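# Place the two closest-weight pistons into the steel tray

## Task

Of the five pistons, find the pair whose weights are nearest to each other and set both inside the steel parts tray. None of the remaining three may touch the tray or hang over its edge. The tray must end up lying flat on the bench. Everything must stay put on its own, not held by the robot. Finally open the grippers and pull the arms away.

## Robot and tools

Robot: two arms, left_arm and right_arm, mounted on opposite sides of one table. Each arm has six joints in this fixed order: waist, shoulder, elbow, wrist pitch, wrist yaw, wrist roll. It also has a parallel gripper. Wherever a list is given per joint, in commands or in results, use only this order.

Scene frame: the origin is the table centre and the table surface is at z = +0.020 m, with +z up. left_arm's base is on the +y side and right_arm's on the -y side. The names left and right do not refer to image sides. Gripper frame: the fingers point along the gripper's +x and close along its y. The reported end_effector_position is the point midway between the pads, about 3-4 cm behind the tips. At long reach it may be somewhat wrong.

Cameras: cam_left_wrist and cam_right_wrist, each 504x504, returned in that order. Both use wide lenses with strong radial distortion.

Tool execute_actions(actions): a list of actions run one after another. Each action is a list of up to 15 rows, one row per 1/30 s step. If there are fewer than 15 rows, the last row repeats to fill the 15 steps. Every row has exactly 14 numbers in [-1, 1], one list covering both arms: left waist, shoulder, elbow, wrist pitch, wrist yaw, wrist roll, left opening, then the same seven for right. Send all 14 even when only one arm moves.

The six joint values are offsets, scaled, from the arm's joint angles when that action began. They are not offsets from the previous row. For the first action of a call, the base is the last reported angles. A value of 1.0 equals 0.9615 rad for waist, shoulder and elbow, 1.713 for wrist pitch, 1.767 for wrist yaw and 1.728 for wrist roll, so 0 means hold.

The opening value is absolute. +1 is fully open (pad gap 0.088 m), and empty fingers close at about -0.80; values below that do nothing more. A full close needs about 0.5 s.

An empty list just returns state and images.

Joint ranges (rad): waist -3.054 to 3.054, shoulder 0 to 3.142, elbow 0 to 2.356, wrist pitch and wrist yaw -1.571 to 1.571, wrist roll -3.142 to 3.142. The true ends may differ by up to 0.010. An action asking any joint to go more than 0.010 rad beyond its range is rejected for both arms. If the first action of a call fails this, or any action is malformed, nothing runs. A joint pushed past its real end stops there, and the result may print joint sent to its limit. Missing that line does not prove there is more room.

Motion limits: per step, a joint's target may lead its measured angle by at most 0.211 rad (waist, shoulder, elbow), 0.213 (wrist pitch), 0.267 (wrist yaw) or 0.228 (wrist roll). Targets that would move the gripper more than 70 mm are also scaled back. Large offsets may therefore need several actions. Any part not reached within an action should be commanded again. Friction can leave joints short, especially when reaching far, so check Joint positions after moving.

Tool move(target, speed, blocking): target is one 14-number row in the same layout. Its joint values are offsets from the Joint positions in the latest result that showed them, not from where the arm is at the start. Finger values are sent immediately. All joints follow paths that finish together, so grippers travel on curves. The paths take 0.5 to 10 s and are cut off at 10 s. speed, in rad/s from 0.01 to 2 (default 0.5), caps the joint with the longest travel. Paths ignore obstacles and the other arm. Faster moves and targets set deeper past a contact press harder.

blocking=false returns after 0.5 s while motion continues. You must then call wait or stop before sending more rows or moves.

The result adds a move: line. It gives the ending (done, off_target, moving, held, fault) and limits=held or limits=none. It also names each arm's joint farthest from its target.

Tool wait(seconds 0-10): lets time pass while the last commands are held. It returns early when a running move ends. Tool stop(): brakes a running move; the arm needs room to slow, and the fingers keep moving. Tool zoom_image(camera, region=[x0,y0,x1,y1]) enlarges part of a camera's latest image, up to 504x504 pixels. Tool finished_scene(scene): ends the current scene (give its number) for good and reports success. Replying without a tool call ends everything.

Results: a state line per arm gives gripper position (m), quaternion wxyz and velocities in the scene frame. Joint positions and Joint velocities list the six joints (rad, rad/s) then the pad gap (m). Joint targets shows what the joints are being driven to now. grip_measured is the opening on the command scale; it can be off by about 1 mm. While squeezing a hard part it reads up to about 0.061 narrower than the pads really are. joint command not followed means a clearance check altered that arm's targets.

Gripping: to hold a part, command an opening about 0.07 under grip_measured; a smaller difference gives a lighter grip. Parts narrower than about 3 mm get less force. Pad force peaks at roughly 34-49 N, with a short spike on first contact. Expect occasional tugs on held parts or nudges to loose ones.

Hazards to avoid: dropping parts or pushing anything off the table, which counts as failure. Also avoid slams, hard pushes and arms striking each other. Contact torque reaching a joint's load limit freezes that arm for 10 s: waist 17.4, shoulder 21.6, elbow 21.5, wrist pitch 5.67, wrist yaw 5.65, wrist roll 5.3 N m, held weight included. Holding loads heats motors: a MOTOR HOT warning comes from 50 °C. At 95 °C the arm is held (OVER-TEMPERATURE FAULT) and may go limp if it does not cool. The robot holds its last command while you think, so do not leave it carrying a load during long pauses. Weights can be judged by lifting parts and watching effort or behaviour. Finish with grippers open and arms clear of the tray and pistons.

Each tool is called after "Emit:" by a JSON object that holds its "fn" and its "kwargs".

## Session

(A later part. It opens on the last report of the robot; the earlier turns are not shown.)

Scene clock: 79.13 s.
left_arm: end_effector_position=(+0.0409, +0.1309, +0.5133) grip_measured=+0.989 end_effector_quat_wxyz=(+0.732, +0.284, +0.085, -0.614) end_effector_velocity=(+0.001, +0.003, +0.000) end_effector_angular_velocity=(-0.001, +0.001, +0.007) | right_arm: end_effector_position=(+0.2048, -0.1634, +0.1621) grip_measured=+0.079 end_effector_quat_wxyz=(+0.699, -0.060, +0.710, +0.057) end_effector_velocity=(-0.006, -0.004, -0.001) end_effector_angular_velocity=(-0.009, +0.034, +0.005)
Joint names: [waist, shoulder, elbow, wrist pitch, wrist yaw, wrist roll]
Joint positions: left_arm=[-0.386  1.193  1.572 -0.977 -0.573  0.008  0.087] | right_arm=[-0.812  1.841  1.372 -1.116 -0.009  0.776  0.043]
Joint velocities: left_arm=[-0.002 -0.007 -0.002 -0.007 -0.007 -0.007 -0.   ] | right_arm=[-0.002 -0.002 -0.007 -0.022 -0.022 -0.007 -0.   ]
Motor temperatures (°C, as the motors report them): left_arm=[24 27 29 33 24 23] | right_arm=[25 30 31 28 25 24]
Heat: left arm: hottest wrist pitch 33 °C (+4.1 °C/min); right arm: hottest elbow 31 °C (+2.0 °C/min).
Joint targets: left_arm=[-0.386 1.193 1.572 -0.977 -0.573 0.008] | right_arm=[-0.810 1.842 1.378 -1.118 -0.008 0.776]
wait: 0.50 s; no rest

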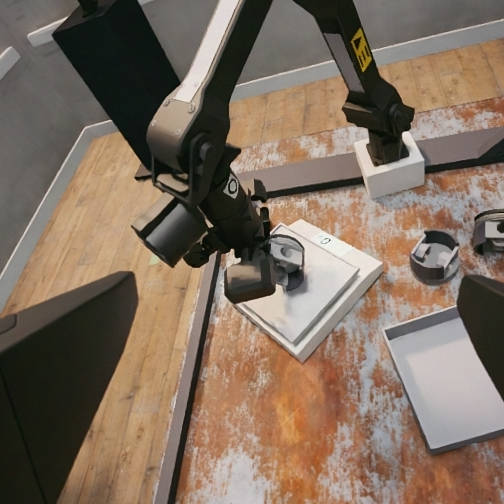

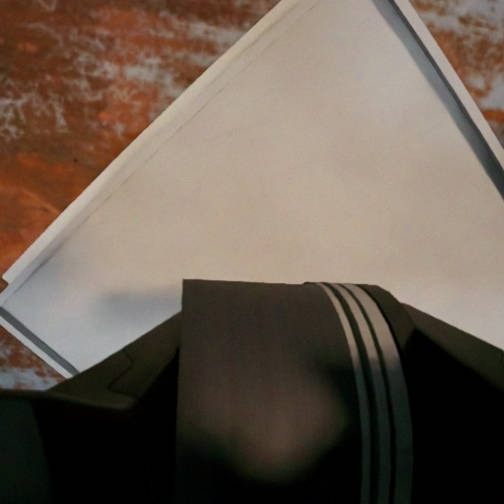

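Emit:
{"fn": "move", "kwargs": {"target": [0,0,0,0,0,0,1,-0.046,0.052,0.042,0.016,0,-0.025,-0.03], "speed": 0.1}}

Emit:
{"fn": "zoom_image", "kwargs": {"camera": "cam_left_wrist", "region": [210, 200, 390, 340]}}

Scene clock: 80.67 s.
left_arm: end_effector_position=(+0.0409, +0.1309, +0.5133) grip_measured=+0.989 end_effector_quat_wxyz=(+0.732, +0.284, +0.085, -0.614) end_effector_velocity=(+0.001, +0.001, -0.003) end_effector_angular_velocity=(+0.008, -0.002, +0.007) | right_arm: end_effector_position=(+0.2234, -0.1615, +0.1568) grip_measured=+0.079 end_effector_quat_wxyz=(+0.703, -0.055, +0.706, +0.061) end_effector_velocity=(-0.000, +0.003, +0.001) end_effector_angular_velocity=(+0.023, +0.010, +0.005)
Joint names: [waist, shoulder, elbow, wrist pitch, wrist yaw, wrist roll]
Joint positions: left_arm=[-0.386  1.193  1.572 -0.977 -0.573  0.008  0.087] | right_arm=[-0.852  1.879  1.401 -1.089 -0.009  0.737  0.043]
Joint velocities: left_arm=[-0.002 -0.002 -0.007 -0.007 -0.007 -0.007 -0.   ] | right_arm=[-0.002 -0.002  0.002  0.007 -0.022 -0.007 -0.   ]
Motor temperatures (°C, as the motors report them): left_arm=[24 27 29 33 24 23] | right_arm=[25 30 31 28 25 24]
Heat: left arm: hottest wrist pitch 33 °C (+4.0 °C/min); right arm: hottest elbow 31 °C (+2.0 °C/min).
Joint targets: left_arm=[-0.386 1.193 1.572 -0.977 -0.573 0.008] | right_arm=[-0.856 1.891 1.413 -1.088 -0.009 0.733]
move: off_target (right_arm); limits=none; left_arm: farthest joint: the waist, 0.000 radians from its target (0.000 radians at the start); right_arm: farthest joint: the shoulder, 0.012 radians from its target (0.050 radians at the start)

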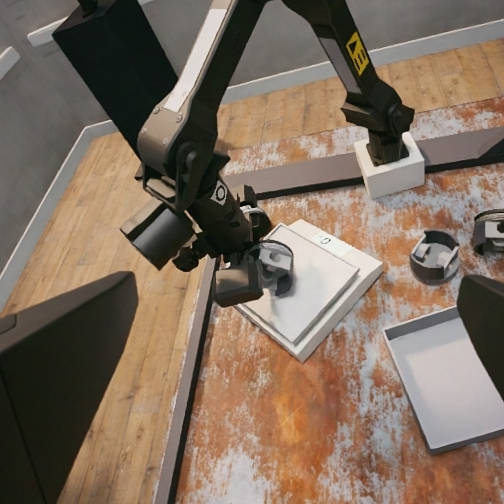

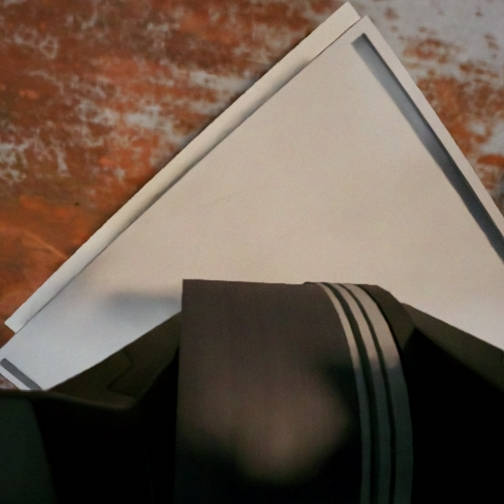

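Region (210, 200, 390, 340) of cam_left_wrist's 504x504 image, scaled by 2.800, with more detail than that image has.

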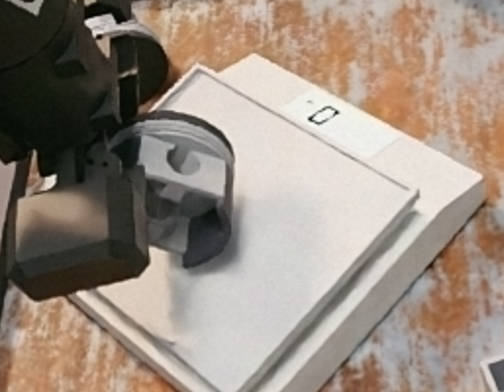

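Emit:
{"fn": "move", "kwargs": {"target": [0,0,0,0,0,0,1,0,0.017,-0.031,0.017,0,0,-0.03], "speed": 0.06}}

Scene clock: 81.93 s.
left_arm: end_effector_position=(+0.0409, +0.1309, +0.5133) grip_measured=+0.989 end_effector_quat_wxyz=(+0.732, +0.284, +0.085, -0.614) end_effector_velocity=(+0.003, +0.003, -0.003) end_effector_angular_velocity=(+0.017, -0.006, +0.012) | right_arm: end_effector_position=(+0.2232, -0.1618, +0.1507) grip_measured=+0.079 end_effector_quat_wxyz=(+0.703, -0.055, +0.706, +0.061) end_effector_velocity=(-0.001, +0.002, -0.001) end_effector_angular_velocity=(+0.016, +0.016, +0.020)
Joint names: [waist, shoulder, elbow, wrist pitch, wrist yaw, wrist roll]
Joint positions: left_arm=[-0.386  1.193  1.572 -0.977 -0.573  0.008  0.087] | right_arm=[-0.852  1.882  1.38  -1.064 -0.009  0.736  0.043]
Joint velocities: left_arm=[ 0.002 -0.002 -0.002 -0.022 -0.007 -0.007  0.   ] | right_arm=[-0.002  0.002 -0.002  0.007 -0.022 -0.022 -0.   ]
Motor temperatures (°C, as the motors report them): left_arm=[24 27 29 33 24 23] | right_arm=[25 30 31 28 25 24]
Heat: left arm: hottest wrist pitch 33 °C (+4.0 °C/min); right arm: hottest elbow 31 °C (+2.0 °C/min).
Joint targets: left_arm=[-0.386 1.193 1.572 -0.977 -0.573 0.008] | right_arm=[-0.852 1.896 1.371 -1.060 -0.009 0.737]
move: off_target (right_arm); limits=none; left_arm: farthest joint: the waist, 0.000 radians from its target (0.000 radians at the start); right_arm: farthest joint: the shoulder, 0.013 radians from its target (0.016 radians at the start)

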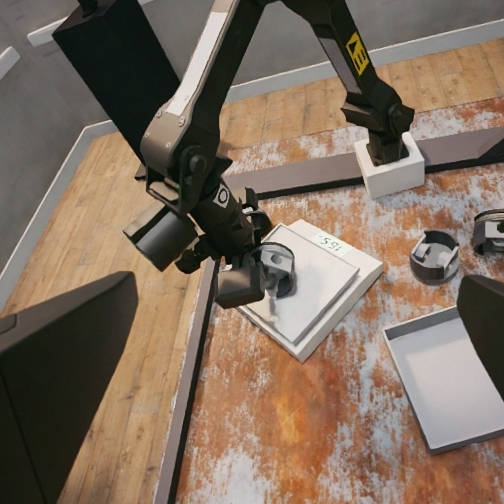

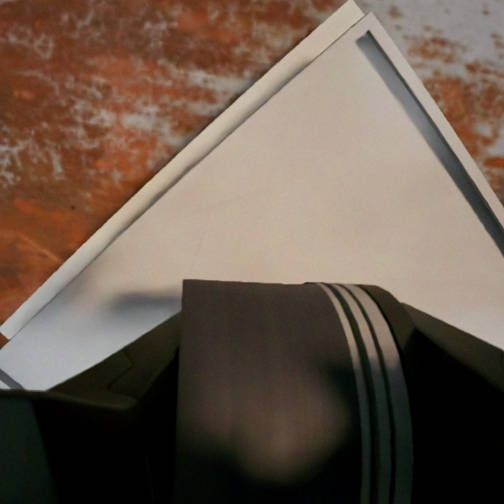

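Contact. Release.

Emit:
{"fn": "execute_actions", "kwargs": {"actions": [[[0,0,0,0,0,0,1,0,0,0,0,0,0,0.03],[0,0,0,0,0,0,1,0,0,0,0,0,0,0.07],[0,0,0,0,0,0,1,0,0,0,0,0,0,0.11],[0,0,0,0,0,0,1,0,0,0,0,0,0,0.15],[0,0,0,0,0,0,1,0,0,0,0,0,0,0.19],[0,0,0,0,0,0,1,0,0,0,0,0,0,0.24],[0,0,0,0,0,0,1,0,0,0,0,0,0,0.3],[0,0,0,0,0,0,1,0,0,0,0,0,0,0.38],[0,0,0,0,0,0,1,0,0,0,0,0,0,0.46],[0,0,0,0,0,0,1,0,0,0,0,0,0,0.55],[0,0,0,0,0,0,1,0,0,0,0,0,0,0.65],[0,0,0,0,0,0,1,0,0,0,0,0,0,0.75],[0,0,0,0,0,0,1,0,0,0,0,0,0,0.85]]]}}

Emit:
{"fn": "wait", "kwargs": {"seconds": 0.5}}

Emit:
{"fn": "zoom_image", "kwargs": {"camera": "cam_left_wrist", "region": [210, 200, 390, 340]}}

Scene clock: 83.17 s.
left_arm: end_effector_position=(+0.0409, +0.1309, +0.5133) grip_measured=+0.989 end_effector_quat_wxyz=(+0.732, +0.284, +0.085, -0.614) end_effector_velocity=(+0.002, +0.001, -0.001) end_effector_angular_velocity=(+0.003, -0.000, +0.012) | right_arm: end_effector_position=(+0.2233, -0.1618, +0.1506) grip_measured=+0.702 end_effector_quat_wxyz=(+0.704, -0.055, +0.706, +0.061) end_effector_velocity=(-0.001, -0.000, +0.001) end_effector_angular_velocity=(+0.003, +0.007, +0.005)
Joint names: [waist, shoulder, elbow, wrist pitch, wrist yaw, wrist roll]
Joint positions: left_arm=[-0.386  1.193  1.572 -0.977 -0.573  0.008  0.087] | right_arm=[-0.852  1.882  1.379 -1.062 -0.009  0.736  0.073]
Joint velocities: left_arm=[ 0.002 -0.002 -0.002 -0.007 -0.007 -0.007 -0.   ] | right_arm=[-0.002 -0.002  0.002 -0.007 -0.007 -0.007  0.068]
Motor temperatures (°C, as the motors report them): left_arm=[24 27 29 33 24 23] | right_arm=[25 30 31 28 25 24]
Heat: left arm: hottest wrist pitch 33 °C (+4.1 °C/min); right arm: hottest elbow 31 °C (+2.0 °C/min).
Joint targets: left_arm=[-0.386 1.193 1.572 -0.977 -0.573 0.008] | right_arm=[-0.852 1.882 1.379 -1.063 -0.009 0.736]

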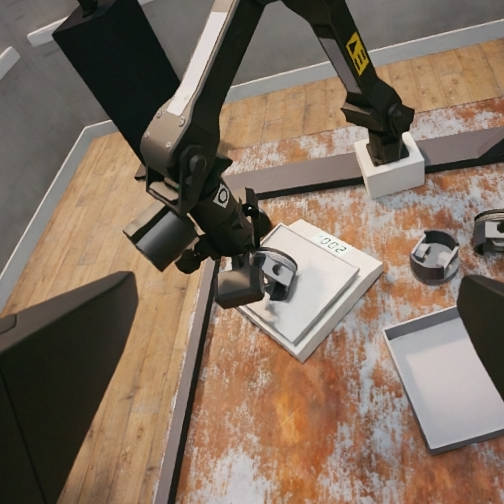

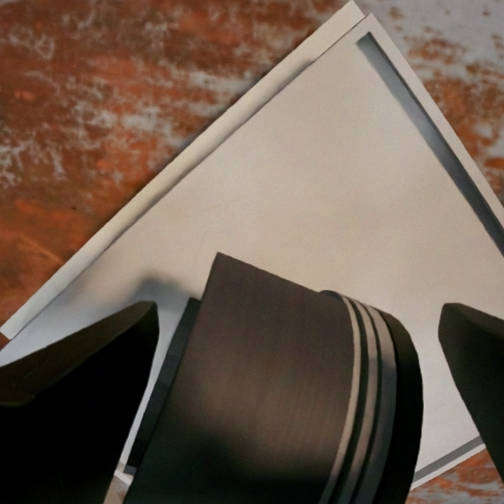

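Scene clock: 83.67 s.
left_arm: end_effector_position=(+0.0409, +0.1309, +0.5133) grip_measured=+0.989 end_effector_quat_wxyz=(+0.732, +0.284, +0.085, -0.614) end_effector_velocity=(+0.002, +0.000, -0.002) end_effector_angular_velocity=(+0.008, -0.022, +0.012) | right_arm: end_effector_position=(+0.2233, -0.1618, +0.1506) grip_measured=+0.846 end_effector_quat_wxyz=(+0.704, -0.055, +0.706, +0.061) end_effector_velocity=(-0.005, +0.001, +0.000) end_effector_angular_velocity=(+0.008, +0.022, -0.005)
Joint names: [waist, shoulder, elbow, wrist pitch, wrist yaw, wrist roll]
Joint positions: left_arm=[-0.386  1.193  1.572 -0.977 -0.573  0.008  0.087] | right_arm=[-0.852  1.882  1.379 -1.062 -0.009  0.736  0.08 ]
Joint velocities: left_arm=[-0.002  0.002 -0.002 -0.007 -0.022  0.007  0.   ] | right_arm=[ 0.002 -0.002 -0.002 -0.007 -0.022  0.007  0.001]
Motor temperatures (°C, as the motors report them): left_arm=[24 27 29 33 24 23] | right_arm=[25 31 31 28 25 24]
Heat: left arm: hottest wrist pitch 33 °C (+4.0 °C/min); right arm: hottest shoulder 31 °C (+2.0 °C/min).
Joint targets: left_arm=[-0.386 1.193 1.572 -0.977 -0.573 0.008] | right_arm=[-0.852 1.882 1.379 -1.063 -0.009 0.736]
wait: 0.50 s; at rest by 0.47 s

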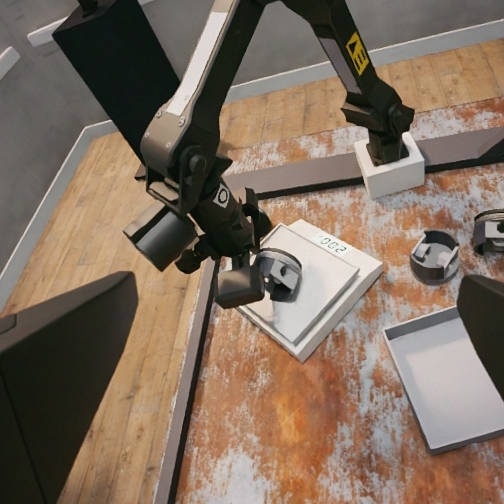

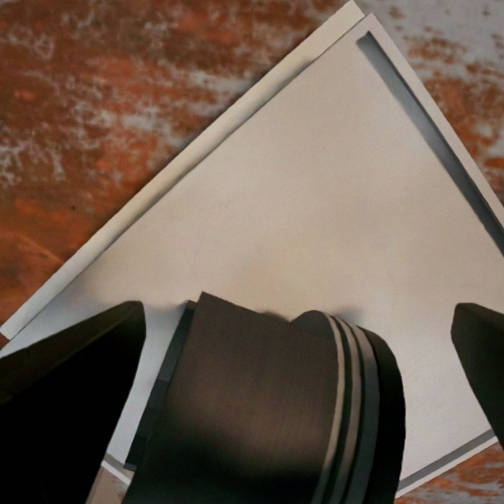

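Region (210, 200, 390, 340) of cam_left_wrist's 504x504 image, scaled by 2.800, with more detail than that image has.

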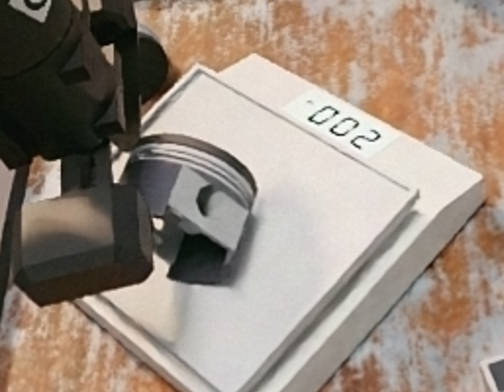

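Emit:
{"fn": "move", "kwargs": {"target": [0,0,0,0,0,0,1,0,-0.04,0.16,-0.105,0,0,0.85], "speed": 0.5}}

Scene clock: 85.07 s.
left_arm: end_effector_position=(+0.0409, +0.1309, +0.5133) grip_measured=+0.989 end_effector_quat_wxyz=(+0.732, +0.284, +0.085, -0.614) end_effector_velocity=(+0.002, +0.003, -0.001) end_effector_angular_velocity=(+0.013, -0.024, +0.007) | right_arm: end_effector_position=(+0.2232, -0.1619, +0.1965) grip_measured=+0.848 end_effector_quat_wxyz=(+0.703, -0.055, +0.706, +0.061) end_effector_velocity=(-0.005, -0.003, +0.000) end_effector_angular_velocity=(-0.013, +0.019, +0.010)
Joint names: [waist, shoulder, elbow, wrist pitch, wrist yaw, wrist roll]
Joint positions: left_arm=[-0.386  1.193  1.572 -0.977 -0.573  0.008  0.087] | right_arm=[-0.852  1.853  1.525 -1.24  -0.009  0.736  0.081]
Joint velocities: left_arm=[-0.007 -0.002  0.002 -0.022 -0.022  0.007 -0.   ] | right_arm=[ 0.002 -0.002 -0.002 -0.022 -0.007 -0.007  0.   ]
Motor temperatures (°C, as the motors report them): left_arm=[24 27 29 33 24 23] | right_arm=[25 31 31 28 25 24]
Heat: left arm: hottest wrist pitch 33 °C (+3.0 °C/min); right arm: hottest shoulder 31 °C (+2.0 °C/min).
Joint targets: left_arm=[-0.386 1.193 1.572 -0.977 -0.573 0.008] | right_arm=[-0.852 1.844 1.533 -1.243 -0.009 0.736]
move: done; limits=none; left_arm: farthest joint: the waist, 0.000 radians from its target (0.000 radians at the start); right_arm: farthest joint: the shoulder, 0.009 radians from its target (0.039 radians at the start)

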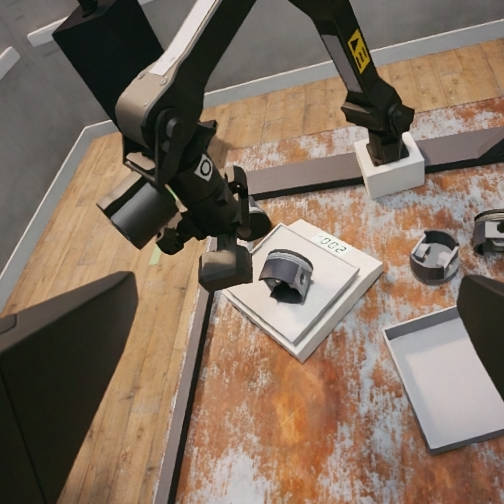

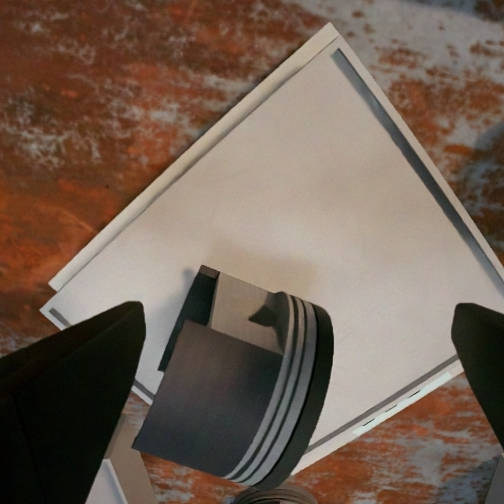

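Emit:
{"fn": "move", "kwargs": {"target": [0,0,0,0,0,0,1,0.13,-0.058,-0.072,0.008,0,0.273,0.85], "speed": 0.9}}

Scene clock: 86.67 s.
left_arm: end_effector_position=(+0.0409, +0.1309, +0.5133) grip_measured=+0.989 end_effector_quat_wxyz=(+0.732, +0.284, +0.085, -0.614) end_effector_velocity=(+0.001, +0.001, -0.001) end_effector_angular_velocity=(+0.003, -0.000, +0.007) | right_arm: end_effector_position=(+0.1824, -0.1486, +0.1954) grip_measured=+0.848 end_effector_quat_wxyz=(+0.701, +0.066, +0.707, -0.064) end_effector_velocity=(-0.003, -0.001, +0.002) end_effector_angular_velocity=(+0.009, +0.020, -0.010)
Joint names: [waist, shoulder, elbow, wrist pitch, wrist yaw, wrist roll]
Joint positions: left_arm=[-0.386  1.193  1.572 -0.977 -0.573  0.008  0.087] | right_arm=[-0.731  1.81   1.466 -1.228 -0.009  1.205  0.081]
Joint velocities: left_arm=[-0.002 -0.002 -0.002 -0.007 -0.007 -0.007 -0.   ] | right_arm=[-0.002 -0.007 -0.002 -0.007 -0.022  0.007 -0.   ]
Motor temperatures (°C, as the motors report them): left_arm=[24 27 29 33 24 23] | right_arm=[25 31 31 27 25 24]
Heat: left arm: hottest wrist pitch 33 °C (+3.0 °C/min); right arm: hottest shoulder 31 °C (+2.0 °C/min).
Joint targets: left_arm=[-0.386 1.193 1.572 -0.977 -0.573 0.008] | right_arm=[-0.727 1.797 1.456 -1.227 -0.009 1.208]
move: off_target (right_arm); limits=none; left_arm: farthest joint: the waist, 0.000 radians from its target (0.000 radians at the start); right_arm: farthest joint: the shoulder, 0.012 radians from its target (0.055 radians at the start)

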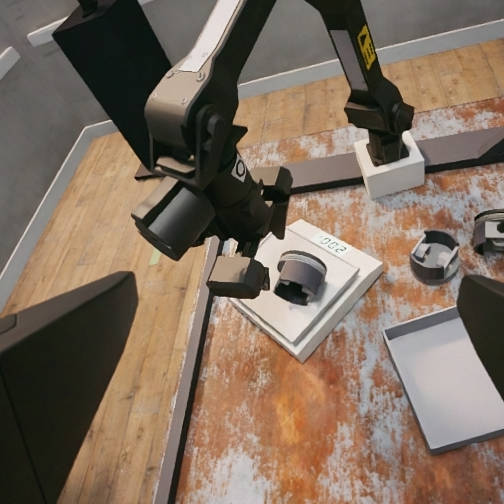

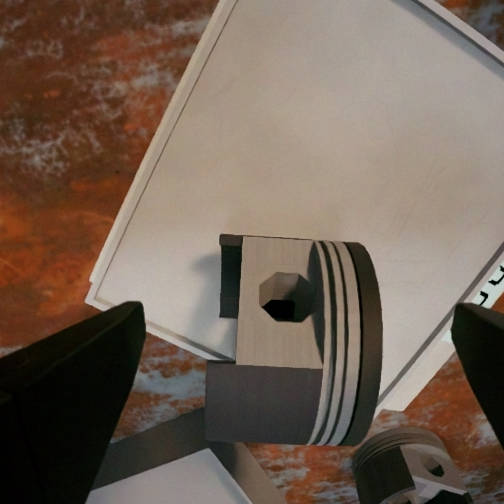

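Emit:
{"fn": "move", "kwargs": {"target": [0,0,0,0,0,0,1,0.107,-0.03,-0.187,0.09,0,0.075,0.85], "speed": 0.6}}

Scene clock: 88.07 s.
left_arm: end_effector_position=(+0.0409, +0.1309, +0.5133) grip_measured=+0.989 end_effector_quat_wxyz=(+0.732, +0.284, +0.085, -0.614) end_effector_velocity=(+0.001, +0.001, -0.003) end_effector_angular_velocity=(+0.008, -0.002, +0.007) | right_arm: end_effector_position=(+0.1484, -0.1432, +0.1584) grip_measured=+0.848 end_effector_quat_wxyz=(+0.700, +0.075, +0.706, -0.074) end_effector_velocity=(-0.002, -0.003, -0.003) end_effector_angular_velocity=(-0.012, +0.014, -0.010)
Joint names: [waist, shoulder, elbow, wrist pitch, wrist yaw, wrist roll]
Joint positions: left_arm=[-0.386  1.193  1.572 -0.977 -0.573  0.008  0.087] | right_arm=[-0.632  1.793  1.296 -1.076 -0.009  1.331  0.081]
Joint velocities: left_arm=[-0.002 -0.002 -0.007 -0.007 -0.007 -0.007 -0.   ] | right_arm=[-0.002  0.002 -0.007 -0.007 -0.007  0.007  0.   ]
Motor temperatures (°C, as the motors report them): left_arm=[24 27 29 33 24 23] | right_arm=[25 31 31 27 25 24]
Heat: left arm: hottest wrist pitch 33 °C (+3.0 °C/min); right arm: hottest shoulder 31 °C (+2.0 °C/min).
Joint targets: left_arm=[-0.386 1.193 1.572 -0.977 -0.573 0.008] | right_arm=[-0.628 1.781 1.286 -1.074 -0.009 1.334]
move: off_target (right_arm); limits=none; left_arm: farthest joint: the waist, 0.000 radians from its target (0.000 radians at the start); right_arm: farthest joint: the shoulder, 0.012 radians from its target (0.028 radians at the start)

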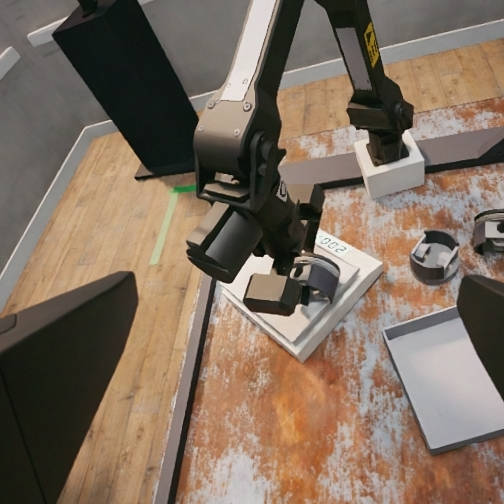

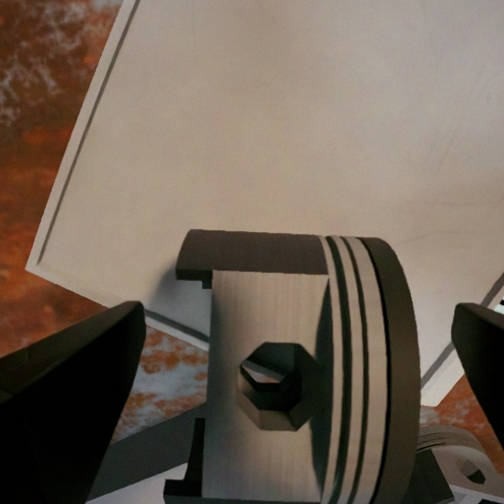

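Emit:
{"fn": "execute_actions", "kwargs": {"actions": [[[0,0,0,0,0,0,1,0,0,0,0,0,0,0.5],[0,0,0,0,0,0,1,0,0,0,0,0,0,0.3],[0,0,0,0,0,0,1,0,0,0,0,0,0,0.2],[0,0,0,0,0,0,1,0,0,0,0,0,0,0.1],[0,0,0,0,0,0,1,0,0,0,0,0,0,0.0],[0,0,0,0,0,0,1,0,0,0,0,0,0,-0.14]]]}}

Scene clock: 88.83 s.
left_arm: end_effector_position=(+0.0409, +0.1309, +0.5133) grip_measured=+0.989 end_effector_quat_wxyz=(+0.732, +0.284, +0.085, -0.614) end_effector_velocity=(+0.000, +0.001, -0.004) end_effector_angular_velocity=(+0.011, +0.005, -0.000) | right_arm: end_effector_position=(+0.1483, -0.1433, +0.1583) grip_measured=-0.005 end_effector_quat_wxyz=(+0.700, +0.074, +0.706, -0.074) end_effector_velocity=(-0.001, +0.002, +0.000) end_effector_angular_velocity=(+0.010, +0.003, -0.005)
Joint names: [waist, shoulder, elbow, wrist pitch, wrist yaw, wrist roll]
Joint positions: left_arm=[-0.386  1.193  1.572 -0.977 -0.573  0.008  0.087] | right_arm=[-0.632  1.793  1.296 -1.076 -0.009  1.331  0.039]
Joint velocities: left_arm=[ 0.002 -0.002 -0.007 -0.007  0.007 -0.007 -0.   ] | right_arm=[ 0.002 -0.002 -0.002  0.007 -0.007  0.007 -0.   ]
Motor temperatures (°C, as the motors report them): left_arm=[24 27 29 33 24 23] | right_arm=[25 31 31 27 25 24]
Heat: left arm: hottest wrist pitch 33 °C (+3.0 °C/min); right arm: hottest shoulder 31 °C (+2.0 °C/min).
Joint targets: left_arm=[-0.386 1.193 1.572 -0.977 -0.573 0.008] | right_arm=[-0.632 1.793 1.296 -1.076 -0.009 1.331]

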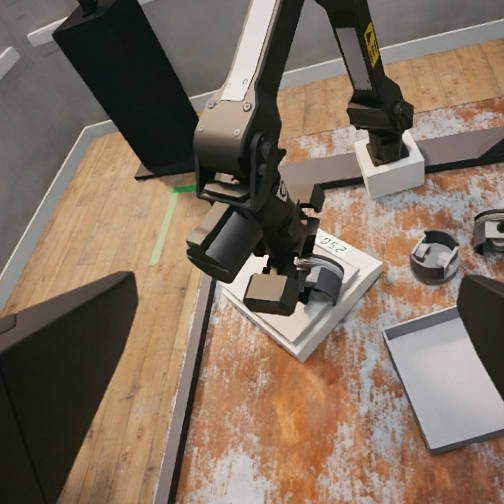

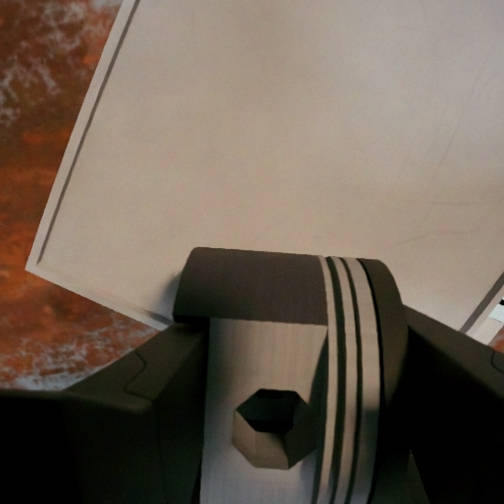

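Emit:
{"fn": "move", "kwargs": {"target": [0,0,0,0,0,0,1,0.05,-0.024,0.08,-0.045,0,0,-0.14], "speed": 0.3}}

Scene clock: 91.27 s.
left_arm: end_effector_position=(+0.0409, +0.1309, +0.5133) grip_measured=+0.989 end_effector_quat_wxyz=(+0.732, +0.284, +0.085, -0.614) end_effector_velocity=(+0.002, +0.000, +0.002) end_effector_angular_velocity=(-0.010, -0.015, +0.012) | right_arm: end_effector_position=(+0.1361, -0.1359, +0.1760) grip_measured=-0.005 end_effector_quat_wxyz=(+0.701, +0.058, +0.708, -0.060) end_effector_velocity=(-0.001, -0.002, +0.000) end_effector_angular_velocity=(-0.004, +0.010, +0.005)
Joint names: [waist, shoulder, elbow, wrist pitch, wrist yaw, wrist roll]
Joint positions: left_arm=[-0.386  1.193  1.572 -0.977 -0.573  0.008  0.087] | right_arm=[-0.588  1.787  1.361 -1.15  -0.009  1.331  0.039]
Joint velocities: left_arm=[-0.002 -0.002 -0.002  0.007 -0.022  0.007 -0.   ] | right_arm=[-0.002 -0.002 -0.002 -0.007 -0.007 -0.007 -0.   ]
Motor temperatures (°C, as the motors report them): left_arm=[24 27 29 33 24 23] | right_arm=[25 31 31 27 25 24]
Heat: left arm: hottest wrist pitch 33 °C (+3.0 °C/min); right arm: hottest shoulder 31 °C (+2.0 °C/min).
Joint targets: left_arm=[-0.386 1.193 1.572 -0.977 -0.573 0.008] | right_arm=[-0.584 1.770 1.373 -1.153 -0.009 1.331]
move: off_target (right_arm); limits=none; left_arm: farthest joint: the waist, 0.000 radians from its target (0.000 radians at the start); right_arm: farthest joint: the shoulder, 0.017 radians from its target (0.023 radians at the start)

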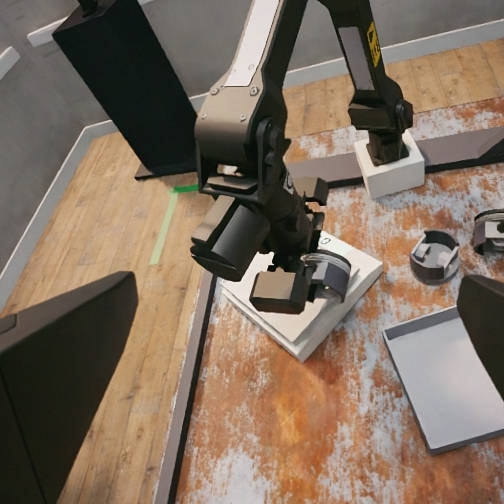

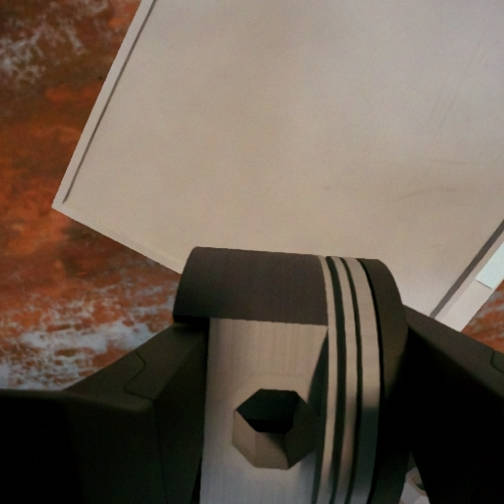

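Emit:
{"fn": "move", "kwargs": {"target": [0,-0.3,0,-0.17,0.25,0,1,0.501,0.375,0.5,-0.067,0,0.025,-0.14], "speed": 0.6}}

Scene clock: 93.23 s.
left_arm: end_effector_position=(+0.0214, +0.2434, +0.5145) grip_measured=+0.989 end_effector_quat_wxyz=(+0.581, +0.259, +0.144, -0.758) end_effector_velocity=(+0.001, +0.001, -0.003) end_effector_angular_velocity=(+0.011, -0.003, +0.008) | right_arm: end_effector_position=(-0.0233, -0.0213, +0.1715) grip_measured=-0.005 end_effector_quat_wxyz=(+0.697, -0.096, +0.703, +0.098) end_effector_velocity=(+0.000, -0.002, -0.003) end_effector_angular_velocity=(-0.018, +0.006, +0.005)
Joint names: [waist, shoulder, elbow, wrist pitch, wrist yaw, wrist roll]
Joint positions: left_arm=[-0.386  0.908  1.572 -1.265 -0.135  0.008  0.087] | right_arm=[-0.105  2.135  1.829 -1.262 -0.009  1.371  0.039]
Joint velocities: left_arm=[-0.002 -0.002 -0.007 -0.007 -0.007 -0.007 -0.   ] | right_arm=[-0.002  0.007 -0.002 -0.007 -0.007 -0.007 -0.   ]
Motor temperatures (°C, as the motors report them): left_arm=[24 27 29 33 24 23] | right_arm=[25 32 32 27 25 24]
Heat: left arm: hottest wrist pitch 33 °C (+3.0 °C/min); right arm: hottest shoulder 32 °C (+2.0 °C/min).
Joint targets: left_arm=[-0.386 0.905 1.572 -1.268 -0.131 0.008] | right_arm=[-0.106 2.148 1.841 -1.265 -0.009 1.374]
move: off_target (right_arm); limits=none; left_arm: farthest joint: the shoulder, 0.003 radians from its target (0.288 radians at the start); right_arm: farthest joint: the shoulder, 0.013 radians from its target (0.360 radians at the start)

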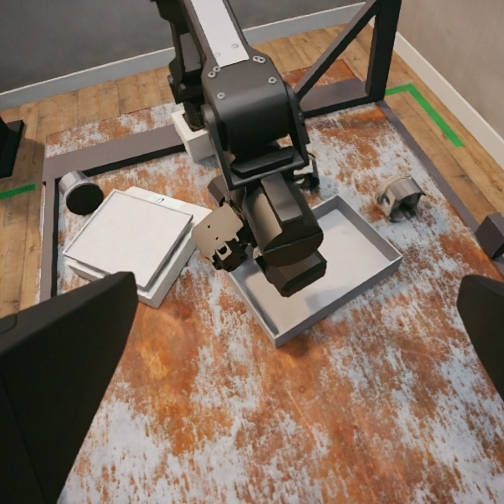

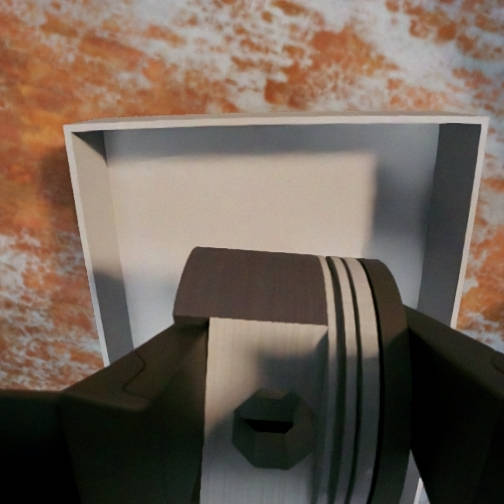

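Emit:
{"fn": "move", "kwargs": {"target": [0,0,0,0,0,0,1,0,0.064,-0.202,0.139,0,0,-0.14], "speed": 0.25}}

Scene clock: 95.17 s.
left_arm: end_effector_position=(+0.0214, +0.2435, +0.5144) grip_measured=+0.989 end_effector_quat_wxyz=(+0.581, +0.259, +0.144, -0.758) end_effector_velocity=(-0.001, -0.002, +0.004) end_effector_angular_velocity=(-0.023, -0.001, -0.005) | right_arm: end_effector_position=(-0.0232, -0.0219, +0.1051) grip_measured=-0.005 end_effector_quat_wxyz=(+0.697, -0.097, +0.704, +0.097) end_effector_velocity=(-0.002, -0.004, -0.001) end_effector_angular_velocity=(-0.013, +0.006, +0.010)
Joint names: [waist, shoulder, elbow, wrist pitch, wrist yaw, wrist roll]
Joint positions: left_arm=[-0.386  0.908  1.572 -1.266 -0.135  0.008  0.087] | right_arm=[-0.105  2.185  1.641 -1.026 -0.009  1.371  0.039]
Joint velocities: left_arm=[-0.007 -0.002 -0.002  0.022 -0.007  0.007 -0.   ] | right_arm=[ 0.002 -0.002 -0.007 -0.007 -0.007 -0.007 -0.   ]
Motor temperatures (°C, as the motors report them): left_arm=[24 27 29 34 24 23] | right_arm=[25 32 32 27 25 24]
Heat: left arm: hottest wrist pitch 34 °C (+3.0 °C/min); right arm: hottest shoulder 32 °C (+2.0 °C/min).
Joint targets: left_arm=[-0.386 0.908 1.572 -1.266 -0.135 0.008] | right_arm=[-0.105 2.196 1.635 -1.025 -0.009 1.371]
move: off_target (right_arm); limits=none; left_arm: farthest joint: the wrist pitch, 0.001 radians from its target (0.001 radians at the start); right_arm: farthest joint: the shoulder, 0.012 radians from its target (0.062 radians at the start)

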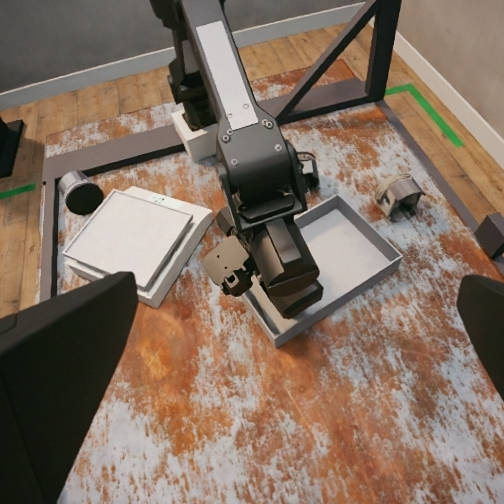

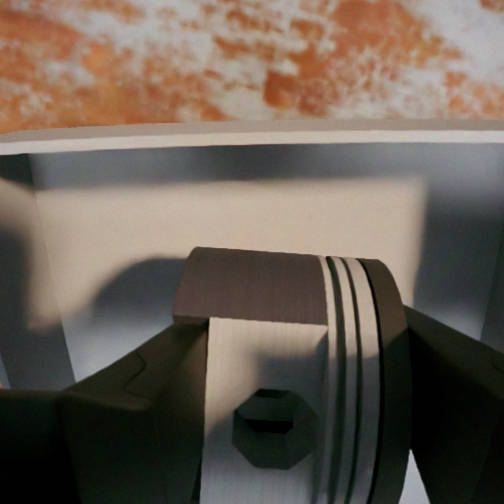

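Emit:
{"fn": "move", "kwargs": {"target": [0,0,0,0,0,0,1,0,0.0166,-0.017,0.009,0,0,-0.14], "speed": 0.05}}

Scene clock: 96.13 s.
left_arm: end_effector_position=(+0.0214, +0.2435, +0.5144) grip_measured=+0.989 end_effector_quat_wxyz=(+0.581, +0.259, +0.144, -0.758) end_effector_velocity=(+0.005, +0.002, -0.004) end_effector_angular_velocity=(+0.020, -0.002, +0.033) | right_arm: end_effector_position=(-0.0233, -0.0215, +0.1031) grip_measured=-0.005 end_effector_quat_wxyz=(+0.697, -0.095, +0.703, +0.099) end_effector_velocity=(+0.000, -0.002, +0.000) end_effector_angular_velocity=(-0.008, +0.007, -0.010)
Joint names: [waist, shoulder, elbow, wrist pitch, wrist yaw, wrist roll]
Joint positions: left_arm=[-0.386  0.908  1.572 -1.266 -0.135  0.008  0.087] | right_arm=[-0.105  2.185  1.633 -1.014 -0.009  1.371  0.039]
Joint velocities: left_arm=[ 0.002 -0.002 -0.002 -0.022 -0.022 -0.022 -0.   ] | right_arm=[-0.002 -0.002 -0.002 -0.007 -0.007  0.007 -0.   ]
Motor temperatures (°C, as the motors report them): left_arm=[24 27 29 34 24 23] | right_arm=[25 32 31 27 25 24]
Heat: left arm: hottest wrist pitch 34 °C (+3.0 °C/min); right arm: hottest shoulder 32 °C (+2.0 °C/min).
Joint targets: left_arm=[-0.386 0.908 1.572 -1.266 -0.135 0.008] | right_arm=[-0.105 2.201 1.624 -1.011 -0.009 1.371]
move: off_target (right_arm); limits=none; left_arm: farthest joint: the waist, 0.000 radians from its target (0.000 radians at the start); right_arm: farthest joint: the shoulder, 0.016 radians from its target (0.016 radians at the start)

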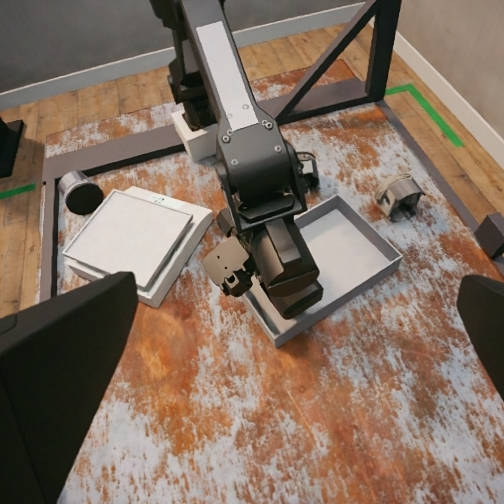

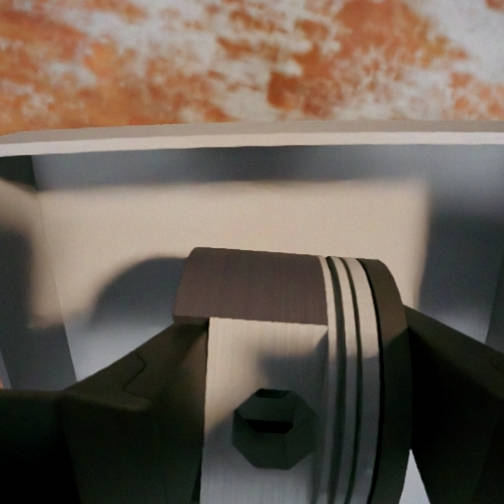

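Emit:
{"fn": "execute_actions", "kwargs": {"actions": [[[0,0,0,0,0,0,1,0,0,0,0,0,0,-0.06],[0,0,0,0,0,0,1,0,0,0,0,0,0,-0.02],[0,0,0,0,0,0,1,0,0,0,0,0,0,0.02],[0,0,0,0,0,0,1,0,0,0,0,0,0,0.06],[0,0,0,0,0,0,1,0,0,0,0,0,0,0.1],[0,0,0,0,0,0,1,0,0,0,0,0,0,0.14],[0,0,0,0,0,0,1,0,0,0,0,0,0,0.18],[0,0,0,0,0,0,1,0,0,0,0,0,0,0.24],[0,0,0,0,0,0,1,0,0,0,0,0,0,0.3],[0,0,0,0,0,0,1,0,0,0,0,0,0,0.38],[0,0,0,0,0,0,1,0,0,0,0,0,0,0.46],[0,0,0,0,0,0,1,0,0,0,0,0,0,0.55],[0,0,0,0,0,0,1,0,0,0,0,0,0,0.65],[0,0,0,0,0,0,1,0,0,0,0,0,0,0.75],[0,0,0,0,0,0,1,0,0,0,0,0,0,0.85]]]}}

Emit:
{"fn": "move", "kwargs": {"target": [0,0,0,0,0,0,1,0,-0.06,0.2,-0.14,0,0,0.85], "speed": 0.5}}

Scene clock: 97.87 s.
left_arm: end_effector_position=(+0.0214, +0.2435, +0.5144) grip_measured=+0.989 end_effector_quat_wxyz=(+0.581, +0.259, +0.144, -0.758) end_effector_velocity=(-0.000, +0.001, -0.003) end_effector_angular_velocity=(+0.017, +0.017, +0.009) | right_arm: end_effector_position=(-0.0233, -0.0214, +0.1031) grip_measured=+0.579 end_effector_quat_wxyz=(+0.697, -0.095, +0.703, +0.099) end_effector_velocity=(+0.000, -0.002, +0.000) end_effector_angular_velocity=(-0.008, +0.007, +0.005)
Joint names: [waist, shoulder, elbow, wrist pitch, wrist yaw, wrist roll]
Joint positions: left_arm=[-0.386  0.908  1.572 -1.266 -0.135  0.008  0.087] | right_arm=[-0.105  2.185  1.633 -1.013 -0.009  1.371  0.067]
Joint velocities: left_arm=[ 0.002 -0.002 -0.007 -0.007  0.007 -0.022 -0.   ] | right_arm=[-0.002 -0.002 -0.002 -0.007 -0.007 -0.007  0.128]
Motor temperatures (°C, as the motors report them): left_arm=[24 27 29 34 24 23] | right_arm=[25 32 31 27 25 24]
Heat: left arm: hottest wrist pitch 34 °C (+3.0 °C/min); right arm: hottest shoulder 32 °C (+2.0 °C/min).
Joint targets: left_arm=[-0.386 0.908 1.572 -1.266 -0.135 0.008] | right_arm=[-0.105 2.185 1.633 -1.013 -0.009 1.371]

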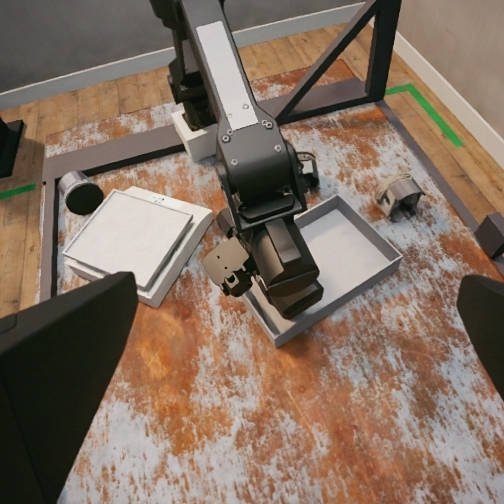

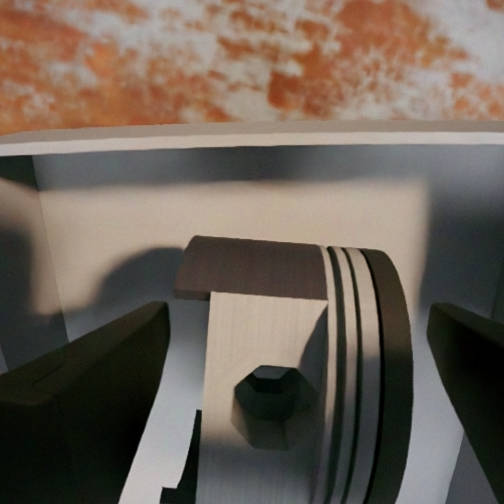

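Scene clock: 98.97 s.
left_arm: end_effector_position=(+0.0214, +0.2435, +0.5144) grip_measured=+0.989 end_effector_quat_wxyz=(+0.581, +0.259, +0.144, -0.758) end_effector_velocity=(+0.000, -0.000, -0.004) end_effector_angular_velocity=(+0.013, -0.016, -0.001) | right_arm: end_effector_position=(-0.0233, -0.0216, +0.1677) grip_measured=+0.848 end_effector_quat_wxyz=(+0.697, -0.097, +0.703, +0.098) end_effector_velocity=(+0.002, -0.002, +0.002) end_effector_angular_velocity=(-0.003, +0.007, +0.000)
Joint names: [waist, shoulder, elbow, wrist pitch, wrist yaw, wrist roll]
Joint positions: left_arm=[-0.386  0.908  1.572 -1.266 -0.135  0.008  0.087] | right_arm=[-0.105  2.137  1.818 -1.251 -0.009  1.371  0.081]
Joint velocities: left_arm=[-0.002  0.002 -0.007 -0.007 -0.007  0.007 -0.   ] | right_arm=[-0.007 -0.007 -0.002 -0.007 -0.007 -0.007 -0.   ]
Motor temperatures (°C, as the motors report them): left_arm=[24 27 29 34 24 23] | right_arm=[25 33 32 27 25 24]
Heat: left arm: hottest wrist pitch 34 °C (+3.0 °C/min); right arm: hottest shoulder 33 °C (+3.0 °C/min).
Joint targets: left_arm=[-0.386 0.908 1.572 -1.266 -0.135 0.008] | right_arm=[-0.105 2.127 1.825 -1.253 -0.009 1.371]
move: done; limits=none; left_arm: farthest joint: the waist, 0.000 radians from its target (0.000 radians at the start); right_arm: farthest joint: the shoulder, 0.010 radians from its target (0.058 radians at the start)

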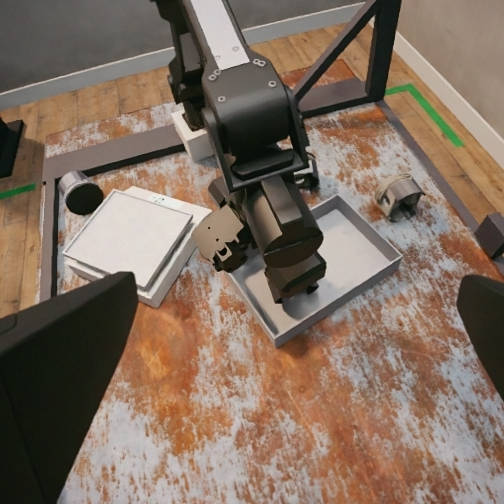

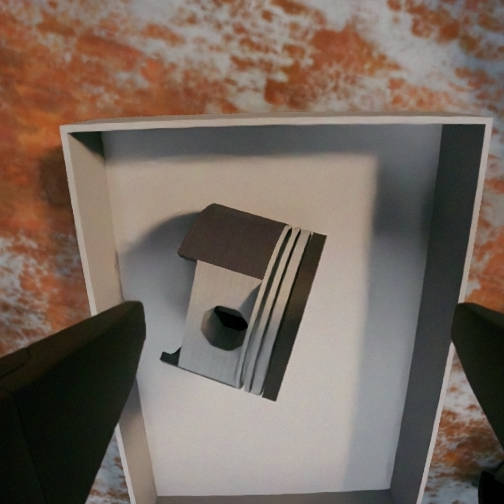

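Emit:
{"fn": "move", "kwargs": {"target": [0,0,0,0,0,0,1,0.613,-0.597,-0.843,0.14,0,0.601,0.85], "speed": 1.0}}

Scene clock: 101.17 s.
left_arm: end_effector_position=(+0.0214, +0.2435, +0.5144) grip_measured=+0.989 end_effector_quat_wxyz=(+0.581, +0.259, +0.144, -0.758) end_effector_velocity=(+0.002, +0.003, -0.004) end_effector_angular_velocity=(+0.020, -0.006, +0.008) | right_arm: end_effector_position=(-0.1516, -0.2287, +0.1504) grip_measured=+0.848 end_effector_quat_wxyz=(+0.702, +0.060, +0.707, -0.063) end_effector_velocity=(+0.001, -0.002, +0.001) end_effector_angular_velocity=(-0.007, +0.004, -0.024)
Joint names: [waist, shoulder, elbow, wrist pitch, wrist yaw, wrist roll]
Joint positions: left_arm=[-0.386  0.908  1.572 -1.266 -0.135  0.008  0.087] | right_arm=[ 0.48   1.573  1.016 -1.013 -0.009  2.407  0.081]
Joint velocities: left_arm=[-0.002 -0.002 -0.002 -0.022 -0.007 -0.007 -0.   ] | right_arm=[-0.002 -0.007 -0.002 -0.007 -0.007  0.022 -0.   ]
Motor temperatures (°C, as the motors report them): left_arm=[24 27 29 34 24 23] | right_arm=[25 33 31 27 25 24]
Heat: left arm: hottest wrist pitch 34 °C (+3.0 °C/min); right arm: hottest shoulder 33 °C (+3.0 °C/min).
Joint targets: left_arm=[-0.386 0.908 1.572 -1.266 -0.135 0.008] | right_arm=[0.484 1.563 1.007 -1.011 -0.009 2.410]
move: done; limits=none; left_arm: farthest joint: the waist, 0.000 radians from its target (0.000 radians at the start); right_arm: farthest joint: the shoulder, 0.010 radians from its target (0.574 radians at the start)

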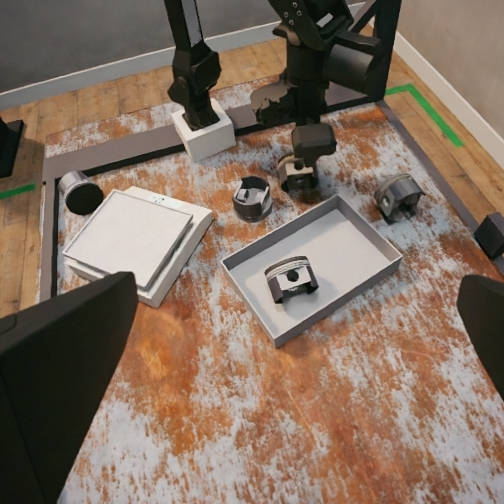

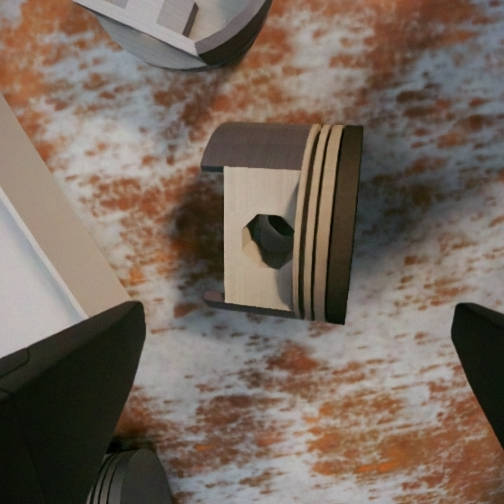

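Emit:
{"fn": "move", "kwargs": {"target": [0,0,0,0,0,0,1,-0.055,0.07,-0.211,0.146,0,0.014,0.85], "speed": 0.4}}

Scene clock: 103.13 s.
left_arm: end_effector_position=(+0.0214, +0.2435, +0.5144) grip_measured=+0.989 end_effector_quat_wxyz=(+0.581, +0.259, +0.144, -0.758) end_effector_velocity=(-0.001, +0.000, -0.003) end_effector_angular_velocity=(+0.017, +0.017, +0.004) | right_arm: end_effector_position=(-0.1342, -0.2312, +0.0933) grip_measured=+0.848 end_effector_quat_wxyz=(+0.699, +0.084, +0.704, -0.088) end_effector_velocity=(-0.003, -0.001, +0.000) end_effector_angular_velocity=(-0.007, +0.022, -0.010)
Joint names: [waist, shoulder, elbow, wrist pitch, wrist yaw, wrist roll]
Joint positions: left_arm=[-0.386  0.908  1.572 -1.266 -0.135  0.008  0.087] | right_arm=[ 0.431  1.628  0.823 -0.765 -0.009  2.428  0.081]
Joint velocities: left_arm=[-0.002  0.002 -0.002 -0.007  0.007 -0.022  0.   ] | right_arm=[-0.002 -0.002 -0.002  0.007 -0.022  0.007  0.   ]
Motor temperatures (°C, as the motors report them): left_arm=[24 27 29 34 24 23] | right_arm=[25 33 31 27 25 24]
Heat: left arm: hottest wrist pitch 34 °C (+3.0 °C/min); right arm: hottest shoulder 33 °C (+3.0 °C/min).
Joint targets: left_arm=[-0.386 0.908 1.572 -1.266 -0.135 0.008] | right_arm=[0.427 1.640 0.814 -0.763 -0.009 2.431]
move: off_target (right_arm); limits=none; left_arm: farthest joint: the waist, 0.000 radians from its target (0.000 radians at the start); right_arm: farthest joint: the shoulder, 0.012 radians from its target (0.067 radians at the start)

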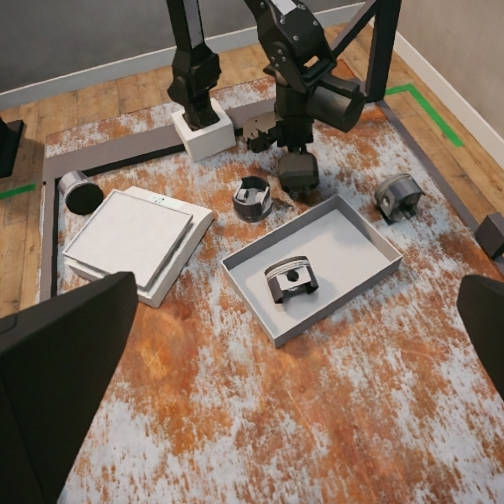

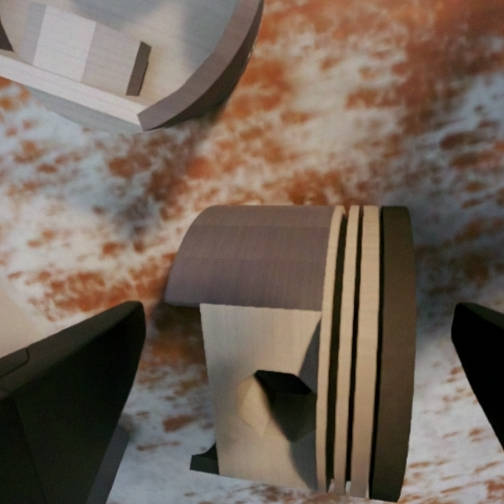

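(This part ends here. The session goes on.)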